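## Task

Get the yellow foam block into the tote, which is somewhere in the room, with no part of the block sticking out past the tote's rim. The robot must not tip over or finish leaning, or the task fails. The block must stay in place on its own at the end; it does not count if only the robot is holding it there.

## Robot and tools

ROBOT. A Hello Robot Stretch 3 with one arm. It has a two-wheeled base 0.33 m long and 0.34 m wide, a lift on a mast, and a telescoping arm that reaches out to the robot's RIGHT side. The base cannot move sideways, so to shift the gripper forward or back you drive the base. It turns about the point midway between the wheels, 0.05 m behind the front edge. With the arm retracted and the wrist folded, a turn sweeps a circle of radius 0.28 m. An unfolded, level gripper reaches outside that circle. Loose objects may occasionally be nudged by an outside push.

FRAMES. Base frame: origin on the floor between the drive wheels, x forward, y left, z up. hand_pose is reported in this frame, at the point where the closed fingertips meet. Odometry frame: the base frame as it was at the scene's start. Heading is positive to the left, from -3.142 to 3.142.

execute_actions. Argument "actions": a list of actions run in order; an empty list only returns the current state and images. Each action may hold "robot", "steps" (integer 1 to 450 control steps, 30 per second; default 1) and "until" (a condition that ends the action early; only together with steps). {"steps": n} alone just waits. "robot" is one command, a list of up to 8 commands run one after another, or {"stop": true}, which brakes everything and clears the queue. A queue item may also be {"pause_s": s}, s at most 15 seconds.

A command may contain:
- "base": exactly one key. "translate_m": a relative drive in metres along the base's current heading, measured from where the base is when the command starts; positive forward, magnitude at most 1. "rotate_rad": a relative turn in place in radians, positive counter-clockwise seen from above, magnitude at most 3.2.
- "joints": named absolute targets; unnamed joints keep their current goals. lift_m 0 to 1.1 (arm height on mast, metres); arm_m 0 to 0.52 (extension, metres); wrist_yaw_rad -1.345 to 4.42 (0 along the arm, positive swings toward the front, 3.0 folds it over the base); wrist_pitch_rad -1.57 to 0.451 (0 level, negative points fingertips down); wrist_roll_rad -2.911 to 2.911 (0 fingers side by side); gripper_m -0.089 to 0.179 (wider when higher; the real fingertip gap is smaller, by 0.007 m nearly closed and 0.025 m wide open, and zero below 0.007); head_pan_rad -3.953 to 1.73 (0 forward, positive left, -1.57 looks along the arm); head_tilt_rad -1.53 to 0.419 (negative looks down).
- "contact_limits": {"arm_m": effort percent 1 to 100}, the motor effort at which the arm's motion halts. Lower is gentler; too low halts it immediately.
Base and joint motions in one command start together and keep running past the action and while you think. A new command takes over at once and discards the rest of any older queue. Any out-of-range or invalid value rejects the entire call.

"until" examples: {"robot": {"status": "ended"}} fires once nothing is moving and no queue runs; {"robot": {"lift_m": [">", 0.3], "base_status": ["!=", "moving"]}}; {"any": {"status": "ended"}} fires when any one motion or the queue finishes. Never wait for an exact reading with "=".

zoom_image: "camera" is head_camera, nav_camera or wrist_camera; "region" is [x0, y0, x1, y1] in pixels of that camera's last image, top-left origin, at most 504 by 504. head_camera and nav_camera follow head pan and tilt; wrist_camera rides on the gripper.

finished_scene: "scene" is the number of the current scene. Call it only once every motion has ended and the object rests in the tote unsupported; it cannot be undone, and its result gives the next task.

RESULTS. Each result is a snapshot plus one image per camera. base_status shows progress as (moved of goal). joint_status words: moving, done, off_target (stopped short, may still push), contact_stop (arm or lift hit something and went slack), time_out, stopped, not_commanded, torque_fault (a wrist servo shut off for 10 s; the joint is limp and refuses goals). refusals counts refused goals; queue is idle, running, done, dropped or stopped; queue_left counts unstarted commands. Lines starting refused:, dropped: or replaced: explain failures, counting from 0. robot.on_its_own appears when the robot changed a goal, a joint is slack or off, an idle motor strains, or base_tilt drifts 3 degrees or more. lidar_m: 12 distances, 30-degree sectors counter-clockwise from straight ahead (4th left, 7th behind, 10th right), in a plane 0.17 m high. wrist_depth_mm and head_depth_mm: 7x7 grids of median depth. motor_effort: percent, positive pushes toward higher values; bracket is the peak.

PRACTICE AND CAUTIONS.
- Fast base motion (0.30 m/s, 1.9 rad/s) needs lift_m under 0.30, arm_m under 0.03 and wrist_yaw_rad over 2.54; otherwise 0.10 m/s and 0.63 rad/s.
- Fold or unfold the wrist only with lift_m between 0.32 and 0.95, wrist_pitch_rad -0.4 and roll near 0; after folding the lift may go down to 0.25. With wrist_yaw_rad below -0.4, keep pitch at -0.5 or lower.
- To grasp, set gripper_m below the object's width; to let go, open at least 0.02 beyond the touching value. The reading and "done" do not prove a hold; check the cameras. Squeezing too hard can make the grip weaken and the object slip.
- Tipping risk: pushing into something solid with the gripper above roughly 0.45 m, pushing again after a contact_stop, driving while holding or pressing on fixed things, and snagging furniture, especially reversing. If base_tilt leans, back off in small steps, free the gripper, and lower lift_m to about 0.2 if it stays tipped.
- Avoid drops, slams and strong shoves; lower objects gently into the tote and open the gripper there.

Each tool is called after ">>>" as a command line: name --argument value for each argument, lists and objects as JSON in quotes; but a table of rows of numbers goes row by row, as --pt "numbers of a row", without its own name.

## Session

>>> execute_actions --actions '[]'

Scene clock: 0.00 s.
robot.base_odometry: x=+0.000 y=+0.000 heading=+0.000 (m, m, rad; robot's odometry frame)
robot.turned_by_wheels: +0.000 (rad since the last result)
robot.turned_by_imu: +0.000 (rad since the last result)
robot.base_tilt: forward=+0.2 right=-0.3 (deg)
robot.lidar_m: 2.20 2.28 0.69 0.84 1.64 1.59 1.01 0.92 2.50 1.98 1.28 1.55
robot.head_depth_mm: 1877 1933 1938 1959 1969 1355 1961 / 1973 2105 2126 2168 2195 2109 2048 / 1994 2361 2390 2411 2472 2489 2057 / 1974 2635 2726 2747 2797 2727 2081 / 1969 2633 2692 2699 2715 2674 2078 / 1939 2474 2457 2484 2487 2470 2111 / 1944 2278 2276 2287 2297 2280 2112
robot.base_status: not_commanded
robot.joint_positions: lift_m=+0.409 arm_m=+0.002 wrist_yaw_rad=+3.059 wrist_pitch_rad=-0.430 wrist_roll_rad=-0.009 gripper_m=+0.037 head_pan_rad=-0.006 head_tilt_rad=-0.024
robot.joint_goals: lift_m=+0.409 arm_m=+0.002 wrist_yaw_rad=+3.059 wrist_pitch_rad=-0.430 wrist_roll_rad=-0.009 gripper_m=+0.037 head_pan_rad=-0.006 head_tilt_rad=-0.024
robot.joint_status: lift_m=not_commanded arm_m=not_commanded wrist_yaw_rad=not_commanded wrist_pitch_rad=not_commanded wrist_roll_rad=not_commanded gripper_m=not_commanded head_pan_rad=not_commanded head_tilt_rad=not_commanded
robot.measured_speeds: translate_m=+0.000 rotate_rad=+0.000 lift_m=+0.000 arm_m=+0.000 wrist_yaw_rad=+0.000 wrist_pitch_rad=+0.000 wrist_roll_rad=+0.000 head_pan_rad=+0.000 head_tilt_rad=+0.000
robot: refusals=0 queue=idle queue_left=0
robot.motor_effort: left_wheel=+1 right_wheel=+0 lift_m=+26 arm_m=-1 wrist_yaw_rad=+1 wrist_pitch_rad=+4 wrist_roll_rad=+0 gripper_m=+0 head_pan_rad=+0 head_tilt_rad=+2 (%)
robot.hand_pose: x=-0.0029 y=+0.0754 z=+0.4188 quat_wxyz=(+0.179, +0.693, +0.123, +0.687) (m; robot's base frame)
robot.wrist_depth_mm: - - - - 761 630 580 / - - - - 813 653 789 / - - - - 880 691 - / 985 - - - 920 762 980 / 802 810 - 791 805 802 811 / 653 661 671 664 689 669 667 / 574 573 - 574 550 573 569
pictures: head_camera (sideways: a quarter turn clockwise sets it upright), nav_camera (sideways: a quarter turn counterclockwise sets it upright), wrist_camera
Images, in order (width x height): head_camera 896x504, nav_camera 672x504, wrist_camera 644x364.

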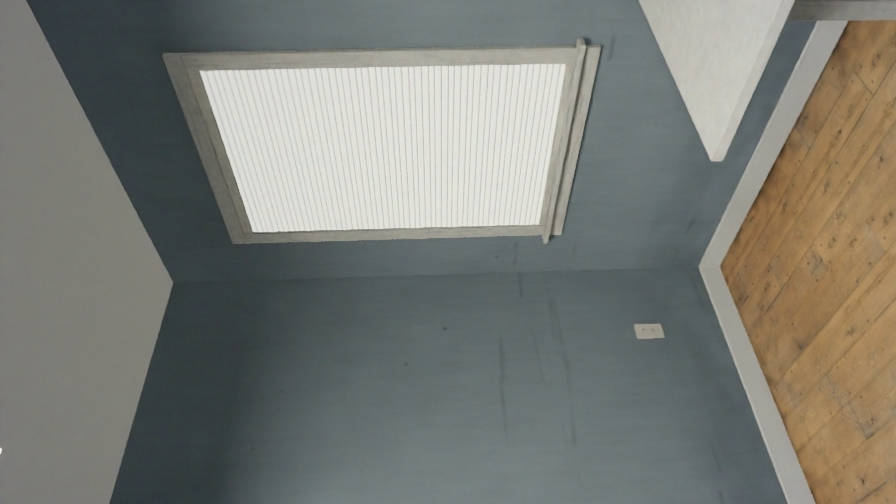

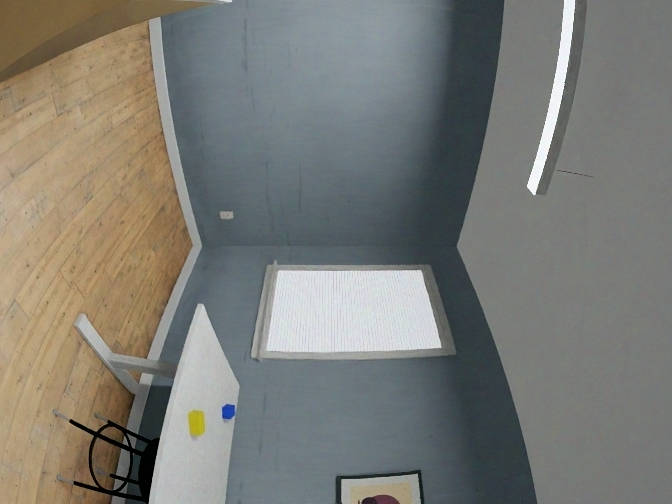

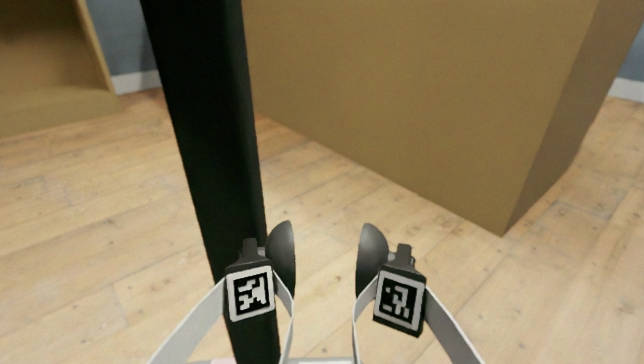

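>>> execute_actions --actions '[{"robot":{"joints":{"head_pan_rad":-0.9,"head_tilt_rad":-0.6}},"steps":90,"until":{"robot":{"status":"ended"}}}]'

>>> execute_actions --actions '[{"robot":{"joints":{"head_pan_rad":-2.2,"head_tilt_rad":-0.6}},"steps":90,"until":{"robot":{"status":"ended"}}}]'

>>> execute_actions --actions '[{"robot":{"joints":{"head_pan_rad":1.2,"head_tilt_rad":-0.6}},"steps":150,"until":{"robot":{"status":"ended"}}}]'

Scene clock: 8.47 s.
robot.base_odometry: x=+0.000 y=+0.000 heading=+0.000 (m, m, rad; robot's odometry frame)
robot.turned_by_wheels: +0.000 (rad since the last result)
robot.turned_by_imu: +0.001 (rad since the last result)
robot.base_tilt: forward=+0.2 right=-0.4 (deg)
robot.lidar_m: 2.20 2.27 0.69 0.83 1.64 1.58 1.01 0.93 2.50 1.98 1.28 1.55
robot.head_depth_mm: 1517 1679 1405 2094 1758 1434 1216 / 1525 1679 1422 1690 1719 1443 1212 / 1509 1678 1431 2107 1765 1442 1213 / 1508 1676 1432 2079 1719 1449 1223 / 1499 1678 1440 2039 1734 1446 1223 / 1494 1658 1453 1462 1730 1450 1229 / 1490 1654 1446 2066 1799 1460 1231
robot.base_status: not_commanded
robot.joint_positions: lift_m=+0.409 arm_m=+0.002 wrist_yaw_rad=+3.059 wrist_pitch_rad=-0.430 wrist_roll_rad=-0.009 gripper_m=+0.037 head_pan_rad=-0.893 head_tilt_rad=-0.592
robot.joint_goals: lift_m=+0.409 arm_m=+0.002 wrist_yaw_rad=+3.059 wrist_pitch_rad=-0.430 wrist_roll_rad=-0.009 gripper_m=+0.037 head_pan_rad=-0.900 head_tilt_rad=-0.600
robot.joint_status: lift_m=not_commanded arm_m=not_commanded wrist_yaw_rad=not_commanded wrist_pitch_rad=not_commanded wrist_roll_rad=not_commanded gripper_m=not_commanded head_pan_rad=done head_tilt_rad=done
robot.measured_speeds: translate_m=+0.000 rotate_rad=+0.000 lift_m=+0.000 arm_m=+0.000 wrist_yaw_rad=+0.000 wrist_pitch_rad=+0.000 wrist_roll_rad=+0.000 head_pan_rad=+0.000 head_tilt_rad=+0.000
robot: refusals=0 queue=done queue_left=0
robot.motor_effort: left_wheel=+1(1) right_wheel=-1(1) lift_m=+26(26) arm_m=-1(1) wrist_yaw_rad=+1(0) wrist_pitch_rad=+4(4) wrist_roll_rad=+1(1) gripper_m=+0(0) head_pan_rad=-4(49) head_tilt_rad=-3(25) (%)
robot.hand_pose: x=-0.0029 y=+0.0754 z=+0.4188 quat_wxyz=(+0.179, +0.693, +0.123, +0.687) (m; robot's base frame)
robot.wrist_depth_mm: - - - 999 762 622 575 / - - - - 823 660 753 / - - - - 880 692 - / - 1000 - 998 915 759 995 / 800 798 - 818 823 796 804 / 660 672 667 658 670 673 666 / 557 564 - 562 552 571 567
pictures: head_camera (sideways: a quarter turn clockwise sets it upright), nav_camera (sideways: a quarter turn counterclockwise sets it upright), wrist_camera
Images, in order (width x height): head_camera 896x504, nav_camera 672x504, wrist_camera 644x364.

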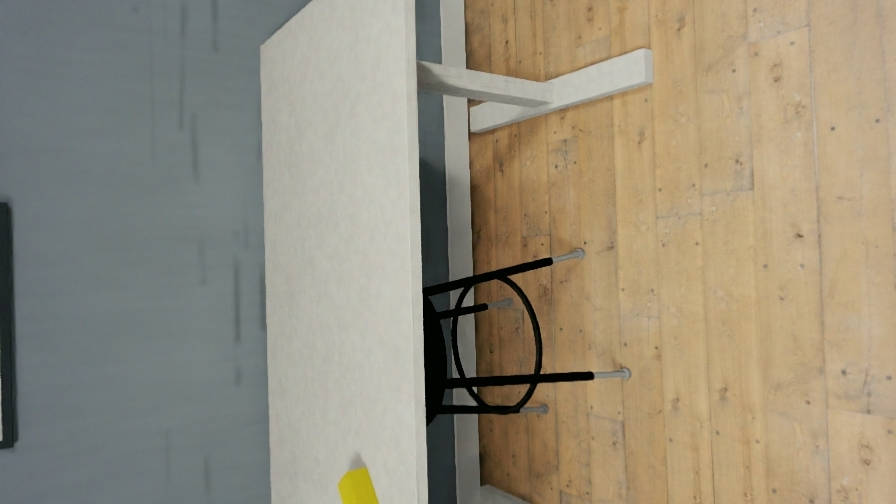

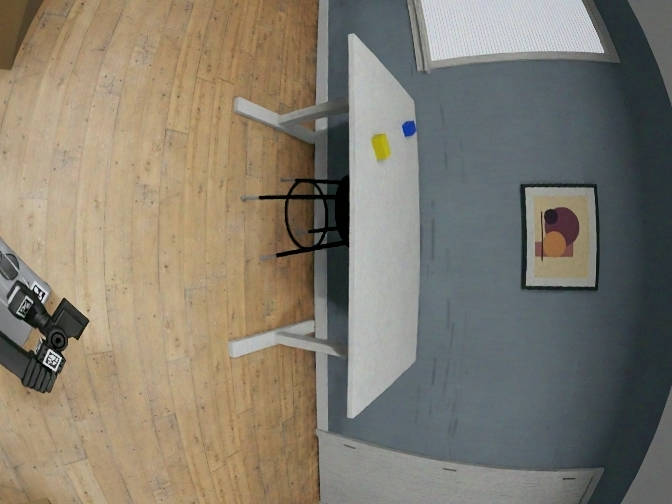

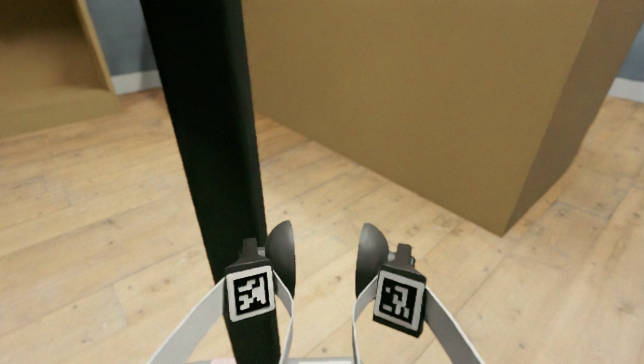

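Scene clock: 9.67 s.
robot.base_odometry: x=+0.000 y=+0.000 heading=+0.000 (m, m, rad; robot's odometry frame)
robot.turned_by_wheels: +0.000 (rad since the last result)
robot.turned_by_imu: +0.000 (rad since the last result)
robot.base_tilt: forward=+0.3 right=-0.4 (deg)
robot.lidar_m: 2.21 2.28 0.69 0.84 1.64 1.58 1.01 0.92 2.50 1.98 1.28 1.55
robot.head_depth_mm: 2013 2208 1376 1111 1164 1326 1212 / 2066 2298 2528 2262 1760 1414 1220 / 2118 2341 2621 2301 1768 1444 1218 / 2157 2401 2686 2294 1772 1449 1219 / 2219 2472 2752 2302 1787 1455 1223 / 2268 2528 2807 2305 1784 1462 1224 / 2330 2613 2910 2321 1788 1453 1223
robot.base_status: not_commanded
robot.joint_positions: lift_m=+0.409 arm_m=+0.002 wrist_yaw_rad=+3.059 wrist_pitch_rad=-0.430 wrist_roll_rad=-0.009 gripper_m=+0.037 head_pan_rad=-2.193 head_tilt_rad=-0.593
robot.joint_goals: lift_m=+0.409 arm_m=+0.002 wrist_yaw_rad=+3.059 wrist_pitch_rad=-0.430 wrist_roll_rad=-0.009 gripper_m=+0.037 head_pan_rad=-2.200 head_tilt_rad=-0.600
robot.joint_status: lift_m=not_commanded arm_m=not_commanded wrist_yaw_rad=not_commanded wrist_pitch_rad=not_commanded wrist_roll_rad=not_commanded gripper_m=not_commanded head_pan_rad=done head_tilt_rad=done
robot.measured_speeds: translate_m=+0.000 rotate_rad=+0.000 lift_m=+0.000 arm_m=+0.000 wrist_yaw_rad=+0.000 wrist_pitch_rad=+0.000 wrist_roll_rad=+0.000 head_pan_rad=+0.000 head_tilt_rad=+0.000
robot: refusals=0 queue=done queue_left=0
robot.motor_effort: left_wheel=+1(1) right_wheel=-1(1) lift_m=+26(26) arm_m=-1(1) wrist_yaw_rad=+0(0) wrist_pitch_rad=+4(4) wrist_roll_rad=+1(0) gripper_m=+1(1) head_pan_rad=-4(51) head_tilt_rad=-3(3) (%)
robot.hand_pose: x=-0.0029 y=+0.0754 z=+0.4188 quat_wxyz=(+0.179, +0.693, +0.123, +0.687) (m; robot's base frame)
robot.wrist_depth_mm: - - - - 757 625 578 / - - - - 812 667 757 / - - - - 871 696 - / - 992 - 996 913 762 - / 800 795 - 800 815 788 826 / 675 660 658 665 679 672 660 / 562 570 - 565 552 570 571
pictures: head_camera (sideways: a quarter turn clockwise sets it upright), nav_camera (sideways: a quarter turn counterclockwise sets it upright), wrist_camera
Images, in order (width x height): head_camera 896x504, nav_camera 672x504, wrist_camera 644x364.

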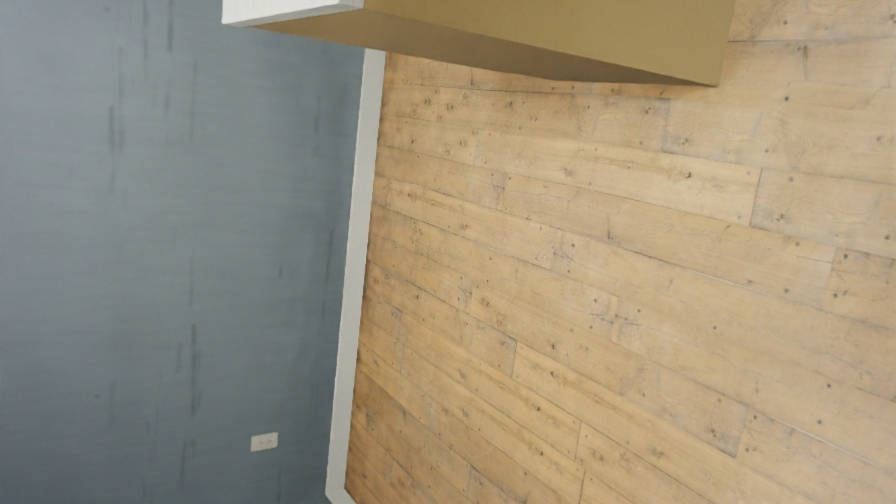

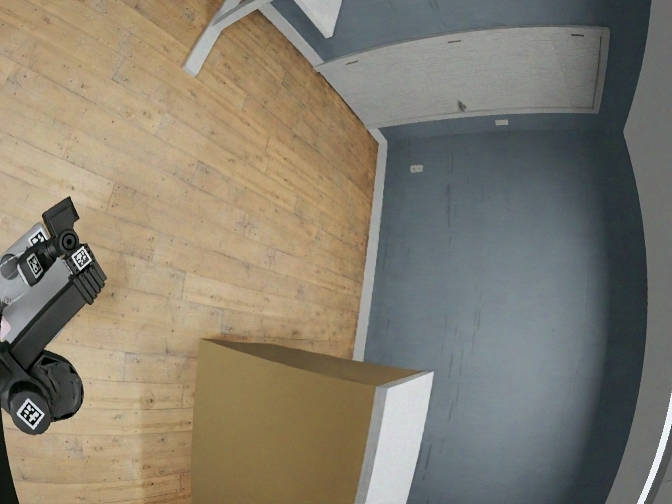

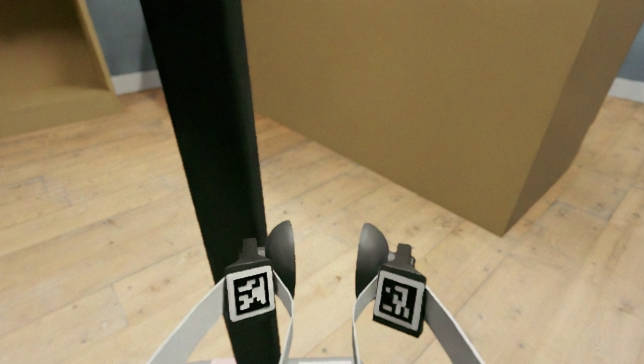

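Scene clock: 11.67 s.
robot.base_odometry: x=+0.000 y=+0.000 heading=+0.000 (m, m, rad; robot's odometry frame)
robot.turned_by_wheels: +0.000 (rad since the last result)
robot.turned_by_imu: +0.000 (rad since the last result)
robot.base_tilt: forward=+0.3 right=-0.4 (deg)
robot.lidar_m: 2.21 2.27 0.69 0.83 1.64 1.59 1.01 0.93 2.49 1.98 1.28 1.55
robot.head_depth_mm: 1890 2052 1000 1219 1703 1440 1217 / 1968 2164 947 771 909 1231 1211 / 2062 2252 955 820 940 1115 1217 / 2159 2374 957 878 1018 1226 1219 / 2269 2443 962 943 1117 1344 1226 / 2384 2583 969 1030 1228 1414 1230 / 2339 2324 1023 1122 1367 1452 1226
robot.base_status: not_commanded
robot.joint_positions: lift_m=+0.409 arm_m=+0.002 wrist_yaw_rad=+3.059 wrist_pitch_rad=-0.430 wrist_roll_rad=-0.009 gripper_m=+0.037 head_pan_rad=+1.193 head_tilt_rad=-0.593
robot.joint_goals: lift_m=+0.409 arm_m=+0.002 wrist_yaw_rad=+3.059 wrist_pitch_rad=-0.430 wrist_roll_rad=-0.009 gripper_m=+0.037 head_pan_rad=+1.200 head_tilt_rad=-0.600
robot.joint_status: lift_m=not_commanded arm_m=not_commanded wrist_yaw_rad=not_commanded wrist_pitch_rad=not_commanded wrist_roll_rad=not_commanded gripper_m=not_commanded head_pan_rad=done head_tilt_rad=done
robot.measured_speeds: translate_m=+0.000 rotate_rad=+0.000 lift_m=+0.000 arm_m=+0.000 wrist_yaw_rad=+0.000 wrist_pitch_rad=+0.000 wrist_roll_rad=+0.000 head_pan_rad=+0.000 head_tilt_rad=+0.000
robot: refusals=0 queue=done queue_left=0
robot.motor_effort: left_wheel=+1(1) right_wheel=-1(0) lift_m=+26(26) arm_m=-1(1) wrist_yaw_rad=+0(1) wrist_pitch_rad=+4(4) wrist_roll_rad=+1(0) gripper_m=+1(0) head_pan_rad=+3(54) head_tilt_rad=-3(4) (%)
robot.hand_pose: x=-0.0029 y=+0.0754 z=+0.4188 quat_wxyz=(+0.179, +0.693, +0.123, +0.687) (m; robot's base frame)
robot.wrist_depth_mm: - - - - 776 615 565 / - - - - 827 648 777 / - - - - 867 693 - / - - - - 905 775 - / 812 768 - 800 814 807 811 / 665 668 662 666 686 674 674 / 560 574 - 571 551 574 570
pictures: head_camera (sideways: a quarter turn clockwise sets it upright), nav_camera (sideways: a quarter turn counterclockwise sets it upright), wrist_camera
Images, in order (width x height): head_camera 896x504, nav_camera 672x504, wrist_camera 644x364.

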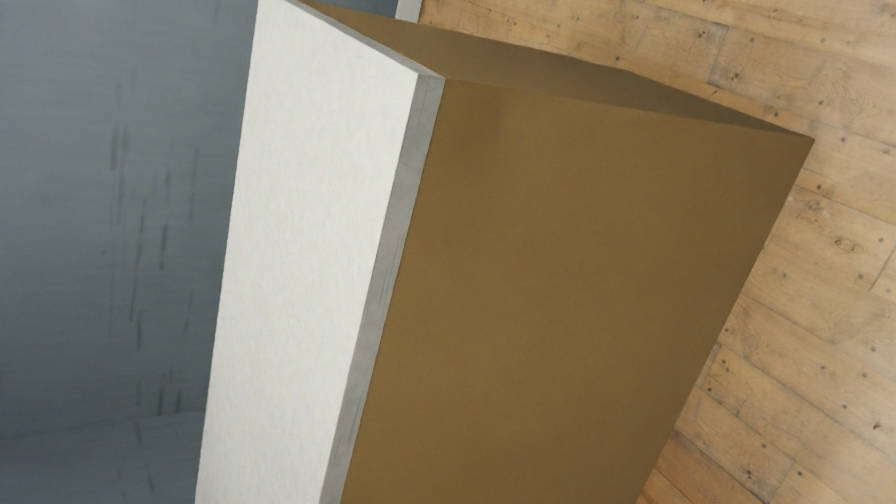

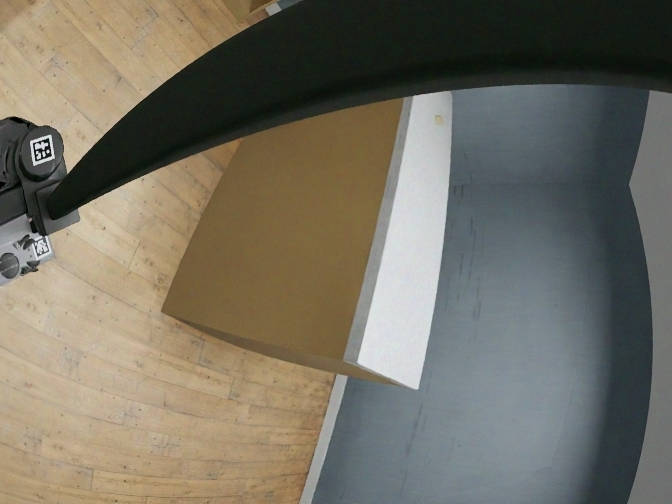

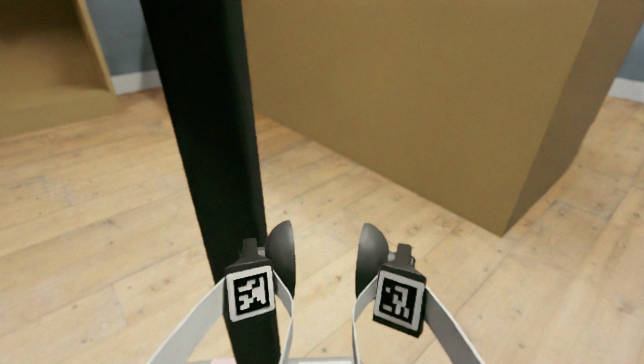

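>>> execute_actions --actions '[{"robot":{"joints":{"head_pan_rad":-3.5,"head_tilt_rad":-0.5}},"steps":150,"until":{"robot":{"status":"ended"}}}]'

Scene clock: 28.93 s.
robot.base_odometry: x=+0.000 y=+0.000 heading=+0.000 (m, m, rad; robot's odometry frame)
robot.turned_by_wheels: +0.000 (rad since the last result)
robot.turned_by_imu: +0.001 (rad since the last result)
robot.base_tilt: forward=+0.1 right=-0.3 (deg)
robot.lidar_m: 2.20 2.27 0.69 0.84 1.64 1.58 1.01 0.93 2.50 1.98 1.28 1.55
robot.head_depth_mm: 1638 1739 1878 2060 1897 1537 1269 / 1704 1806 1889 2083 1930 1534 1278 / 1819 1972 2151 2368 1956 1546 1275 / 1908 2038 1894 2073 1936 1549 1278 / 2003 2160 1587 1699 1816 1553 1282 / 2119 2298 1396 1436 1555 1553 1283 / 2273 2498 1245 1244 1323 1417 1288
robot.base_status: not_commanded
robot.joint_positions: lift_m=+0.409 arm_m=+0.002 wrist_yaw_rad=+3.059 wrist_pitch_rad=-0.430 wrist_roll_rad=-0.009 gripper_m=+0.037 head_pan_rad=-3.493 head_tilt_rad=-0.508
robot.joint_goals: lift_m=+0.409 arm_m=+0.002 wrist_yaw_rad=+3.059 wrist_pitch_rad=-0.430 wrist_roll_rad=-0.009 gripper_m=+0.037 head_pan_rad=-3.500 head_tilt_rad=-0.500
robot.joint_status: lift_m=not_commanded arm_m=not_commanded wrist_yaw_rad=not_commanded wrist_pitch_rad=not_commanded wrist_roll_rad=not_commanded gripper_m=not_commanded head_pan_rad=done head_tilt_rad=done
robot.measured_speeds: translate_m=+0.000 rotate_rad=+0.000 lift_m=+0.000 arm_m=+0.000 wrist_yaw_rad=+0.000 wrist_pitch_rad=+0.000 wrist_roll_rad=+0.000 head_pan_rad=+0.000 head_tilt_rad=+0.000
robot: refusals=0 queue=done queue_left=0
robot.motor_effort: left_wheel=+1(1) right_wheel=-1(1) lift_m=+26(26) arm_m=-1(1) wrist_yaw_rad=+1(1) wrist_pitch_rad=+4(4) wrist_roll_rad=+1(0) gripper_m=-1(1) head_pan_rad=-4(51) head_tilt_rad=+2(8) (%)
robot.hand_pose: x=-0.0029 y=+0.0754 z=+0.4188 quat_wxyz=(+0.179, +0.693, +0.123, +0.687) (m; robot's base frame)
robot.wrist_depth_mm: - - - 990 769 623 572 / - - - - 814 648 758 / - - - - 867 706 - / - - - - 925 773 994 / 788 803 - 790 820 793 800 / 669 657 667 658 694 666 668 / 570 569 - 574 552 568 570
pictures: head_camera (sideways: a quarter turn clockwise sets it upright), nav_camera (sideways: a quarter turn counterclockwise sets it upright), wrist_camera
Images, in order (width x height): head_camera 896x504, nav_camera 672x504, wrist_camera 644x364.

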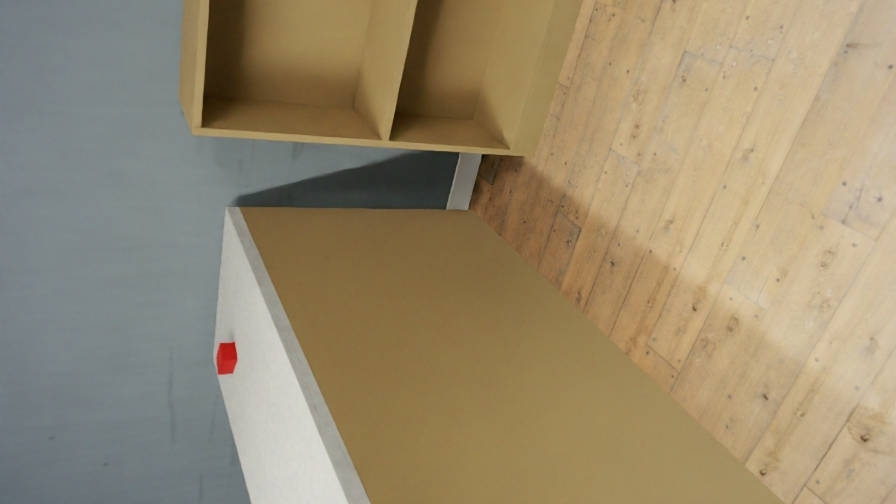

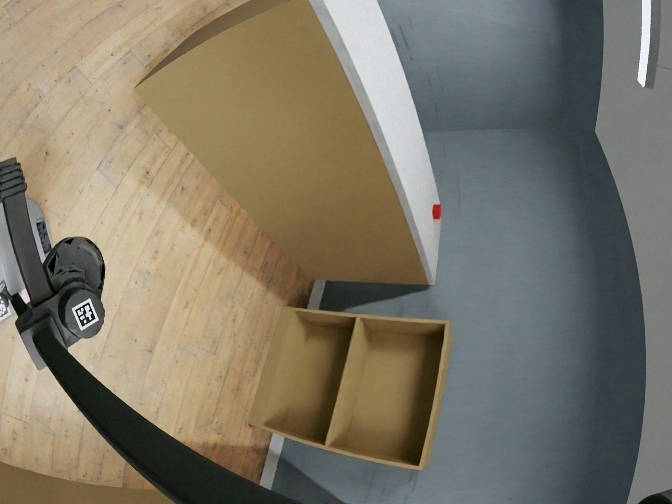

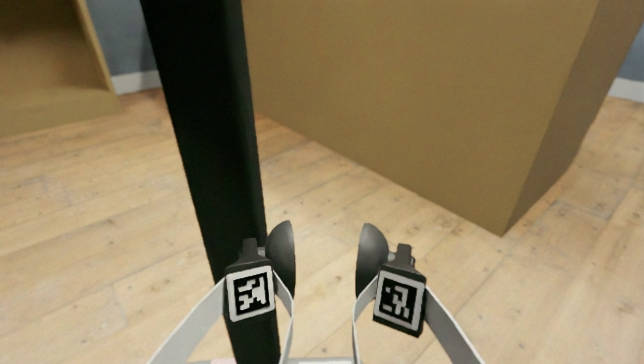

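>>> execute_actions --actions '[{"robot":[{"base":{"translate_m":0.62},"joints":{"lift_m":0.9,"head_pan_rad":-1.57,"head_tilt_rad":-0.6}},{"base":{"rotate_rad":0.69},"joints":{"wrist_yaw_rad":0.0,"wrist_pitch_rad":-0.3,"gripper_m":0.15}}],"steps":450,"until":{"robot":{"status":"ended"}}}]'

Scene clock: 48.00 s.
robot.base_odometry: x=+0.620 y=+0.000 heading=+0.690 (m, m, rad; robot's odometry frame)
robot.turned_by_wheels: +0.690 (rad since the last result)
robot.turned_by_imu: +0.704 (rad since the last result)
robot.base_tilt: forward=+0.2 right=-0.3 (deg)
robot.lidar_m: 1.80 0.74 0.56 0.80 1.98 1.49 2.96 1.34 1.00 0.79 1.00 1.87
robot.head_depth_mm: 1179 1318 1398 1002 865 - - / 1177 1305 1389 1008 837 1516 - / 1178 1297 1387 1012 841 - - / 1165 1305 1387 977 839 - 1196 / 1170 1288 1376 1017 847 1457 1224 / 1167 1289 1371 1022 880 1413 1213 / 1164 1292 1395 1027 877 1454 1229
robot.base_status: done (rotate_rad +0.6898 of +0.6900)
robot.joint_positions: lift_m=+0.900 arm_m=+0.002 wrist_yaw_rad=+0.003 wrist_pitch_rad=-0.319 wrist_roll_rad=-0.009 gripper_m=+0.150 head_pan_rad=-1.577 head_tilt_rad=-0.593
robot.joint_goals: lift_m=+0.900 arm_m=+0.002 wrist_yaw_rad=+0.000 wrist_pitch_rad=-0.300 wrist_roll_rad=-0.009 gripper_m=+0.150 head_pan_rad=-1.570 head_tilt_rad=-0.600
robot.joint_status: lift_m=done arm_m=not_commanded wrist_yaw_rad=done wrist_pitch_rad=done wrist_roll_rad=not_commanded gripper_m=done head_pan_rad=done head_tilt_rad=done
robot.measured_speeds: translate_m=+0.000 rotate_rad=+0.000 lift_m=+0.000 arm_m=+0.000 wrist_yaw_rad=+0.000 wrist_pitch_rad=+0.000 wrist_roll_rad=+0.000 head_pan_rad=+0.000 head_tilt_rad=+0.000
robot: refusals=0 queue=done queue_left=0
robot.motor_effort: left_wheel=-2(6) right_wheel=+3(6) lift_m=+29(29) arm_m=-1(1) wrist_yaw_rad=-3(4) wrist_pitch_rad=+5(5) wrist_roll_rad=+1(1) gripper_m=-1(99) head_pan_rad=+4(50) head_tilt_rad=-3(10) (%)
robot.hand_pose: x=-0.0207 y=-0.3824 z=+0.9352 quat_wxyz=(+0.702, +0.114, -0.695, -0.111) (m; robot's base frame)
robot.wrist_depth_mm: - - - - - - - / - - - - - - - / - - - - - - - / - 760 729 726 744 733 745 / - 568 543 550 544 555 549 / - - - - 746 - 462 / - - - - - - -
pictures: head_camera (sideways: a quarter turn clockwise sets it upright), nav_camera (sideways: a quarter turn counterclockwise sets it upright), wrist_camera
Images, in order (width x height): head_camera 896x504, nav_camera 672x504, wrist_camera 644x364.

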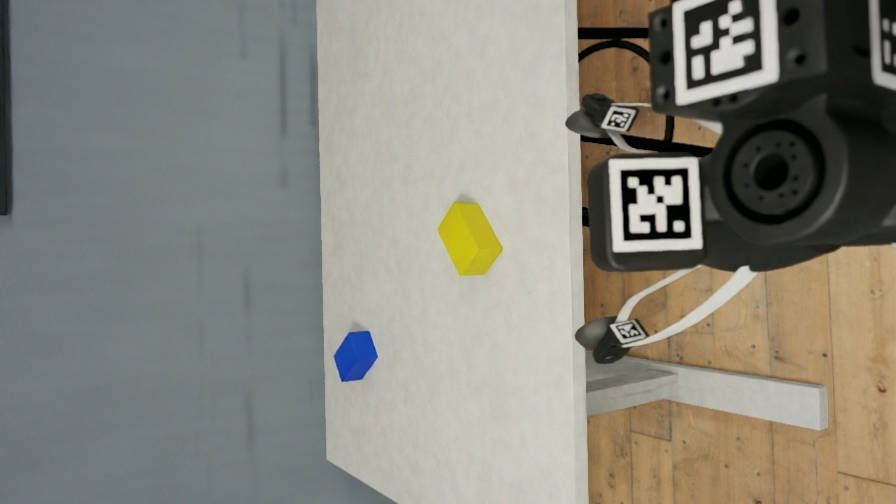

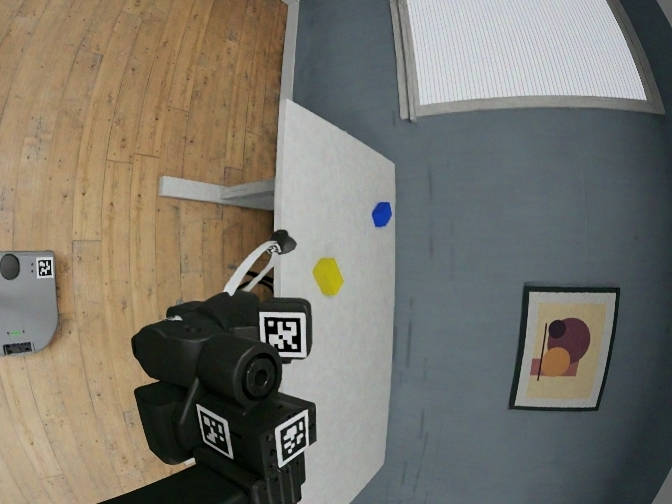

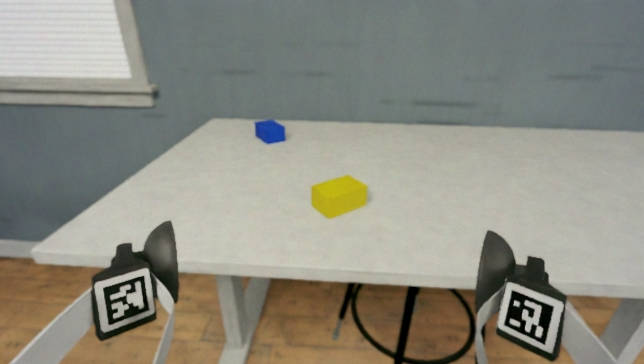

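>>> execute_actions --actions '[{"robot":[{"joints":{"lift_m":0.8,"arm_m":0.2,"gripper_m":0.179}}],"steps":450,"until":{"robot":{"status":"ended"}}}]'

Scene clock: 57.73 s.
robot.base_odometry: x=+0.620 y=+0.000 heading=+0.690 (m, m, rad; robot's odometry frame)
robot.turned_by_wheels: +0.000 (rad since the last result)
robot.turned_by_imu: +0.001 (rad since the last result)
robot.base_tilt: forward=+0.3 right=-0.3 (deg)
robot.lidar_m: 1.80 0.74 0.56 0.80 1.97 1.49 2.96 1.33 1.00 0.78 1.00 1.87
robot.head_depth_mm: 1181 1302 1402 1009 848 - - / 1176 1307 1390 1010 - 1368 1220 / 1175 1301 1388 1015 - 1369 1214 / 1175 1300 1385 1020 1608 1416 1221 / 1171 1292 1384 1020 1250 1446 1221 / 1167 1292 1378 1023 877 1411 1218 / 1168 1292 1397 1027 880 1466 1223
robot.base_status: done (rotate_rad +0.6898 of +0.6900)
robot.joint_positions: lift_m=+0.800 arm_m=+0.200 wrist_yaw_rad=+0.002 wrist_pitch_rad=-0.319 wrist_roll_rad=-0.009 gripper_m=+0.179 head_pan_rad=-1.577 head_tilt_rad=-0.593
robot.joint_goals: lift_m=+0.800 arm_m=+0.200 wrist_yaw_rad=+0.000 wrist_pitch_rad=-0.300 wrist_roll_rad=-0.009 gripper_m=+0.179 head_pan_rad=-1.570 head_tilt_rad=-0.600
robot.joint_status: lift_m=done arm_m=done wrist_yaw_rad=done wrist_pitch_rad=done wrist_roll_rad=not_commanded gripper_m=done head_pan_rad=done head_tilt_rad=done
robot.measured_speeds: translate_m=+0.000 rotate_rad=+0.000 lift_m=+0.000 arm_m=+0.000 wrist_yaw_rad=+0.000 wrist_pitch_rad=+0.000 wrist_roll_rad=+0.000 head_pan_rad=+0.000 head_tilt_rad=+0.000
robot: refusals=0 queue=done queue_left=0
robot.motor_effort: left_wheel=-2(3) right_wheel=+2(3) lift_m=+23(29) arm_m=+3(3) wrist_yaw_rad=-3(3) wrist_pitch_rad=+5(5) wrist_roll_rad=+1(1) gripper_m=+1(97) head_pan_rad=+4(4) head_tilt_rad=-2(3) (%)
robot.hand_pose: x=-0.0210 y=-0.5805 z=+0.8357 quat_wxyz=(+0.702, +0.114, -0.695, -0.111) (m; robot's base frame)
robot.wrist_depth_mm: 883 905 878 864 844 845 856 / 950 962 947 934 928 888 904 / - 791 722 762 742 762 755 / 488 493 489 462 501 504 507 / 372 386 372 361 377 377 383 / 306 297 297 301 301 303 310 / 990 262 259 252 252 253 -
pictures: head_camera (sideways: a quarter turn clockwise sets it upright), nav_camera (sideways: a quarter turn counterclockwise sets it upright), wrist_camera
Images, in order (width x height): head_camera 896x504, nav_camera 672x504, wrist_camera 644x364.

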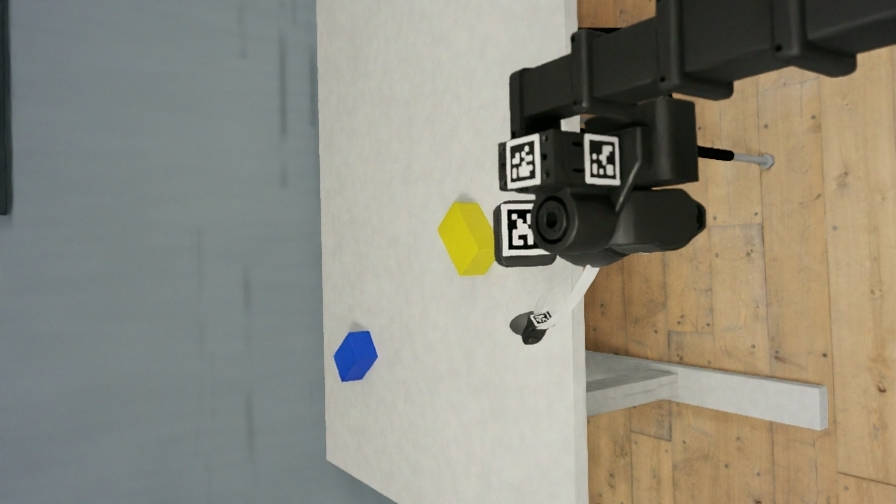

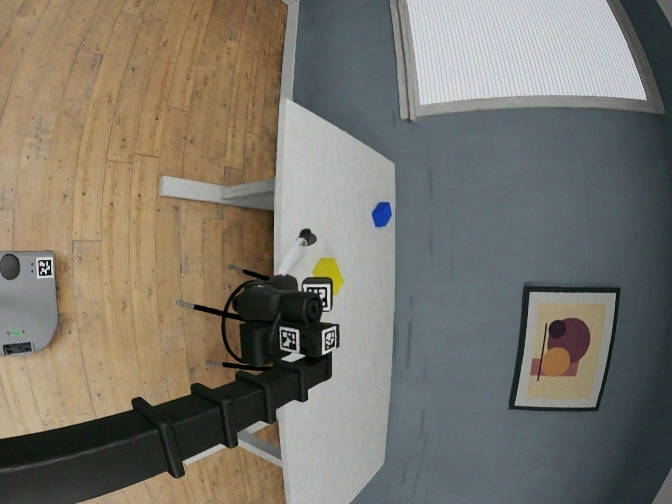

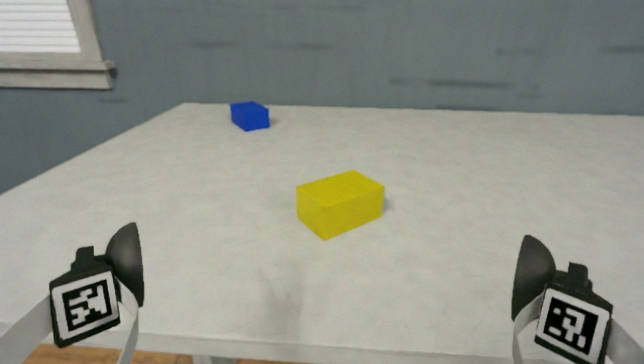

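>>> execute_actions --actions '[{"robot":[{"joints":{"lift_m":0.74}},{"joints":{"arm_m":0.36}}],"steps":450,"until":{"robot":{"status":"ended"}}}]'

Scene clock: 66.20 s.
robot.base_odometry: x=+0.620 y=+0.000 heading=+0.690 (m, m, rad; robot's odometry frame)
robot.turned_by_wheels: +0.000 (rad since the last result)
robot.turned_by_imu: +0.001 (rad since the last result)
robot.base_tilt: forward=+0.2 right=-0.2 (deg)
robot.lidar_m: 1.80 0.74 0.56 0.80 1.97 1.49 2.96 1.34 1.00 0.79 1.00 1.87
robot.head_depth_mm: 1178 1314 1401 1006 864 1438 - / 1174 1307 1390 1054 - 1395 1205 / 1172 1309 1380 1100 1669 1411 1217 / 1173 1302 1383 1059 1609 1452 1215 / 1166 1293 1376 1018 872 1455 1222 / 1167 1287 1380 1025 879 1408 1221 / 1163 1279 1398 1024 879 1452 1227
robot.base_status: done (rotate_rad +0.6898 of +0.6900)
robot.joint_positions: lift_m=+0.740 arm_m=+0.360 wrist_yaw_rad=+0.002 wrist_pitch_rad=-0.319 wrist_roll_rad=-0.009 gripper_m=+0.179 head_pan_rad=-1.577 head_tilt_rad=-0.593
robot.joint_goals: lift_m=+0.740 arm_m=+0.360 wrist_yaw_rad=+0.000 wrist_pitch_rad=-0.300 wrist_roll_rad=-0.009 gripper_m=+0.179 head_pan_rad=-1.570 head_tilt_rad=-0.600
robot.joint_status: lift_m=done arm_m=done wrist_yaw_rad=done wrist_pitch_rad=done wrist_roll_rad=not_commanded gripper_m=done head_pan_rad=done head_tilt_rad=done
robot.measured_speeds: translate_m=+0.000 rotate_rad=+0.000 lift_m=+0.000 arm_m=+0.000 wrist_yaw_rad=+0.000 wrist_pitch_rad=+0.000 wrist_roll_rad=+0.000 head_pan_rad=+0.000 head_tilt_rad=+0.000
robot: refusals=0 queue=done queue_left=0
robot.motor_effort: left_wheel=-2(2) right_wheel=+3(3) lift_m=+23(23) arm_m=+3(4) wrist_yaw_rad=-3(0) wrist_pitch_rad=+5(6) wrist_roll_rad=+0(0) gripper_m=+0(0) head_pan_rad=+3(4) head_tilt_rad=-2(3) (%)
robot.hand_pose: x=-0.0210 y=-0.7405 z=+0.7757 quat_wxyz=(+0.702, +0.114, -0.695, -0.111) (m; robot's base frame)
robot.wrist_depth_mm: 745 745 732 721 720 712 703 / 812 784 789 754 762 759 756 / 702 519 533 525 542 544 549 / 352 351 358 361 361 363 364 / 266 282 269 194 218 275 276 / 224 214 216 192 213 219 224 / - 180 181 181 182 182 -
pictures: head_camera (sideways: a quarter turn clockwise sets it upright), nav_camera (sideways: a quarter turn counterclockwise sets it upright), wrist_camera
Images, in order (width x height): head_camera 896x504, nav_camera 672x504, wrist_camera 644x364.

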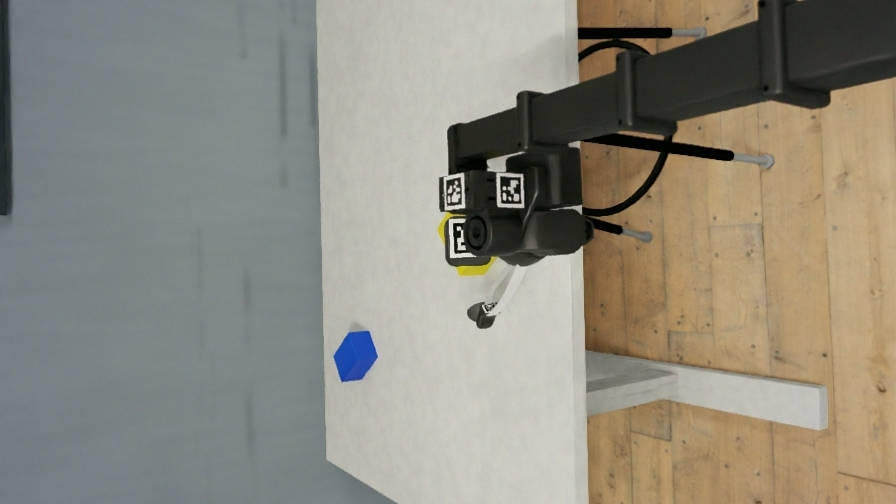

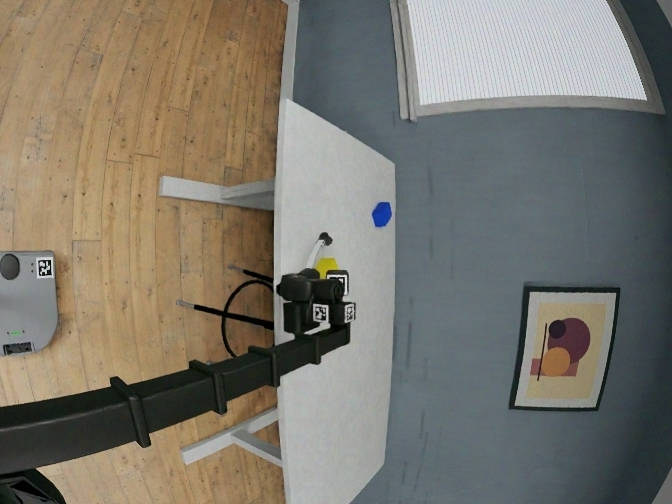

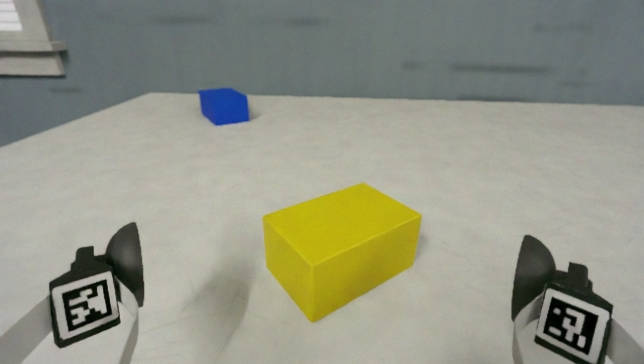

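>>> execute_actions --actions '[{"robot":[{"joints":{"arm_m":0.43}},{"joints":{"gripper_m":0.03}},{"pause_s":0.5},{"joints":{"lift_m":0.85}},{"joints":{"arm_m":0.05,"head_pan_rad":0,"head_tilt_rad":-0.5}}],"steps":450,"until":{"robot":{"status":"ended"}}}]'

Scene clock: 79.87 s.
robot.base_odometry: x=+0.620 y=+0.000 heading=+0.690 (m, m, rad; robot's odometry frame)
robot.turned_by_wheels: +0.000 (rad since the last result)
robot.turned_by_imu: +0.002 (rad since the last result)
robot.base_tilt: forward=+0.2 right=-0.4 (deg)
robot.lidar_m: 1.80 0.74 0.56 0.80 1.97 1.48 2.96 1.33 1.00 0.78 1.00 1.86
robot.head_depth_mm: 1518 1664 1823 2038 1919 1528 1272 / 1515 1647 1820 2044 1922 1538 1271 / 1512 1635 1807 2021 1943 1547 1281 / 1497 1653 1821 2014 1953 1536 1275 / 1491 1644 1815 2019 1944 1554 1283 / 1497 1632 1804 2010 1960 1558 1278 / 1504 1629 1790 1997 1968 1551 1280
robot.base_status: done (rotate_rad +0.6898 of +0.6900)
robot.joint_positions: lift_m=+0.850 arm_m=+0.050 wrist_yaw_rad=-0.002 wrist_pitch_rad=-0.315 wrist_roll_rad=-0.006 gripper_m=+0.030 head_pan_rad=-0.007 head_tilt_rad=-0.508
robot.joint_goals: lift_m=+0.850 arm_m=+0.050 wrist_yaw_rad=+0.000 wrist_pitch_rad=-0.300 wrist_roll_rad=-0.006 gripper_m=+0.030 head_pan_rad=+0.000 head_tilt_rad=-0.500
robot.joint_status: lift_m=done arm_m=done wrist_yaw_rad=done wrist_pitch_rad=done wrist_roll_rad=not_commanded gripper_m=done head_pan_rad=done head_tilt_rad=done
robot.measured_speeds: translate_m=+0.000 rotate_rad=+0.000 lift_m=+0.000 arm_m=+0.000 wrist_yaw_rad=+0.000 wrist_pitch_rad=+0.000 wrist_roll_rad=+0.000 head_pan_rad=+0.000 head_tilt_rad=+0.000
robot: refusals=0 queue=done queue_left=0
robot.motor_effort: left_wheel=-3(9) right_wheel=+2(14) lift_m=+29(28) arm_m=-5(4) wrist_yaw_rad=+1(18) wrist_pitch_rad=+4(11) wrist_roll_rad=-1(1) gripper_m=+1(100) head_pan_rad=+3(52) head_tilt_rad=+2(9) (%)
robot.hand_pose: x=-0.0219 y=-0.4314 z=+0.8861 quat_wxyz=(+0.701, +0.111, -0.696, -0.112) (m; robot's base frame)
robot.wrist_depth_mm: - - - - 997 985 964 / - - - - - - - / - - 887 925 938 944 953 / - 606 620 550 630 625 627 / 457 458 457 476 467 468 464 / - - - - 404 405 407 / - - - - - - -
pictures: head_camera (sideways: a quarter turn clockwise sets it upright), nav_camera (sideways: a quarter turn counterclockwise sets it upright), wrist_camera
Images, in order (width x height): head_camera 896x504, nav_camera 672x504, wrist_camera 644x364.

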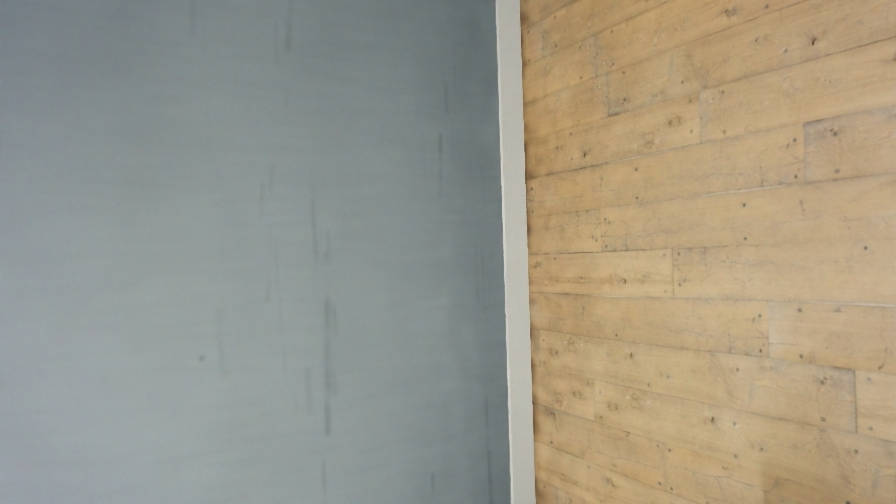

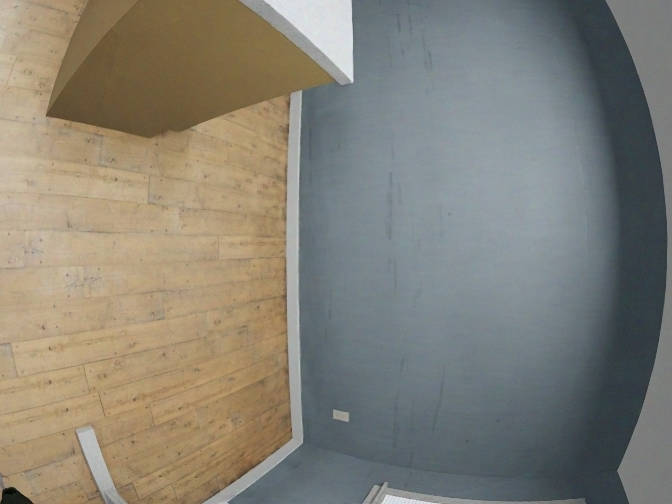

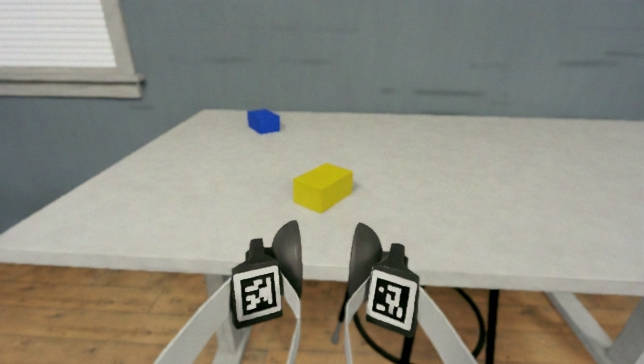

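>>> execute_actions --actions '[{"robot":[{"joints":{"gripper_m":0.179,"lift_m":0.8,"arm_m":0.3,"head_pan_rad":-1.57,"head_tilt_rad":-0.6}},{"joints":{"lift_m":0.735}},{"joints":{"arm_m":0.47}}],"steps":450,"until":{"robot":{"status":"ended"}}}]'

Scene clock: 90.93 s.
robot.base_odometry: x=+0.620 y=+0.000 heading=+0.690 (m, m, rad; robot's odometry frame)
robot.turned_by_wheels: +0.000 (rad since the last result)
robot.turned_by_imu: +0.001 (rad since the last result)
robot.base_tilt: forward=+0.1 right=-0.3 (deg)
robot.lidar_m: 1.80 0.74 0.56 0.80 1.97 1.49 2.96 1.34 1.00 0.78 1.00 1.86
robot.head_depth_mm: 1176 1302 1388 1003 860 1453 - / 1170 1301 1391 1050 - 1370 1201 / 1166 1300 1387 - 868 1405 1220 / 1166 1298 1386 1019 872 1449 1222 / 1169 1295 1380 1017 875 1452 1222 / 1168 1292 1382 1024 876 1417 1222 / 1167 1296 1398 1026 879 1456 1225
robot.base_status: done (rotate_rad +0.6898 of +0.6900)
robot.joint_positions: lift_m=+0.735 arm_m=+0.470 wrist_yaw_rad=-0.002 wrist_pitch_rad=-0.316 wrist_roll_rad=-0.006 gripper_m=+0.179 head_pan_rad=-1.563 head_tilt_rad=-0.593
robot.joint_goals: lift_m=+0.735 arm_m=+0.470 wrist_yaw_rad=+0.000 wrist_pitch_rad=-0.300 wrist_roll_rad=-0.006 gripper_m=+0.179 head_pan_rad=-1.570 head_tilt_rad=-0.600
robot.joint_status: lift_m=done arm_m=done wrist_yaw_rad=done wrist_pitch_rad=done wrist_roll_rad=not_commanded gripper_m=done head_pan_rad=done head_tilt_rad=done
robot.measured_speeds: translate_m=+0.000 rotate_rad=+0.000 lift_m=+0.000 arm_m=+0.000 wrist_yaw_rad=+0.000 wrist_pitch_rad=+0.000 wrist_roll_rad=+0.000 head_pan_rad=+0.000 head_tilt_rad=+0.000
robot: refusals=0 queue=done queue_left=0
robot.motor_effort: left_wheel=-2(2) right_wheel=+2(2) lift_m=+23(28) arm_m=+3(3) wrist_yaw_rad=+2(2) wrist_pitch_rad=+5(5) wrist_roll_rad=-1(1) gripper_m=+0(100) head_pan_rad=-4(46) head_tilt_rad=-3(12) (%)
robot.hand_pose: x=-0.0219 y=-0.8507 z=+0.7713 quat_wxyz=(+0.701, +0.111, -0.696, -0.112) (m; robot's base frame)
robot.wrist_depth_mm: 656 642 642 628 619 606 597 / 686 698 674 668 662 652 634 / 507 510 454 517 518 529 529 / 348 344 346 346 352 351 356 / 261 272 262 263 263 266 268 / 217 210 210 211 212 212 217 / - 174 128 125 177 177 -
pictures: head_camera (sideways: a quarter turn clockwise sets it upright), nav_camera (sideways: a quarter turn counterclockwise sets it upright), wrist_camera
Images, in order (width x height): head_camera 896x504, nav_camera 672x504, wrist_camera 644x364.

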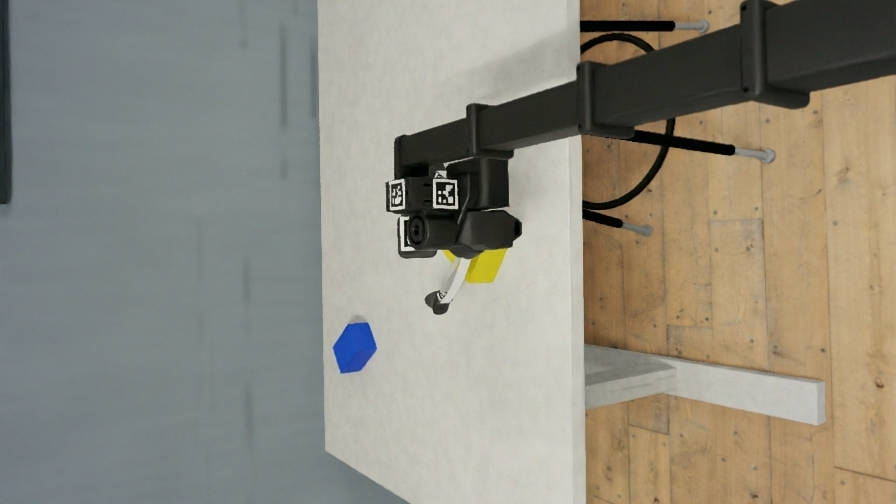

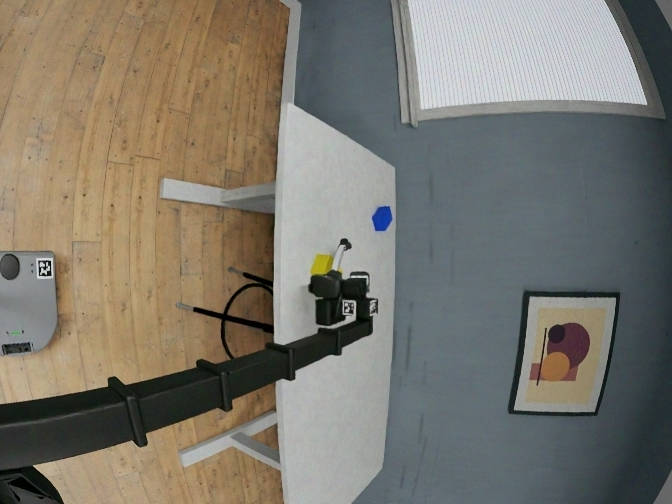

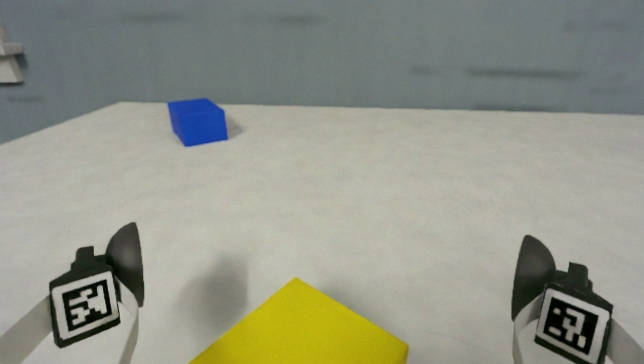

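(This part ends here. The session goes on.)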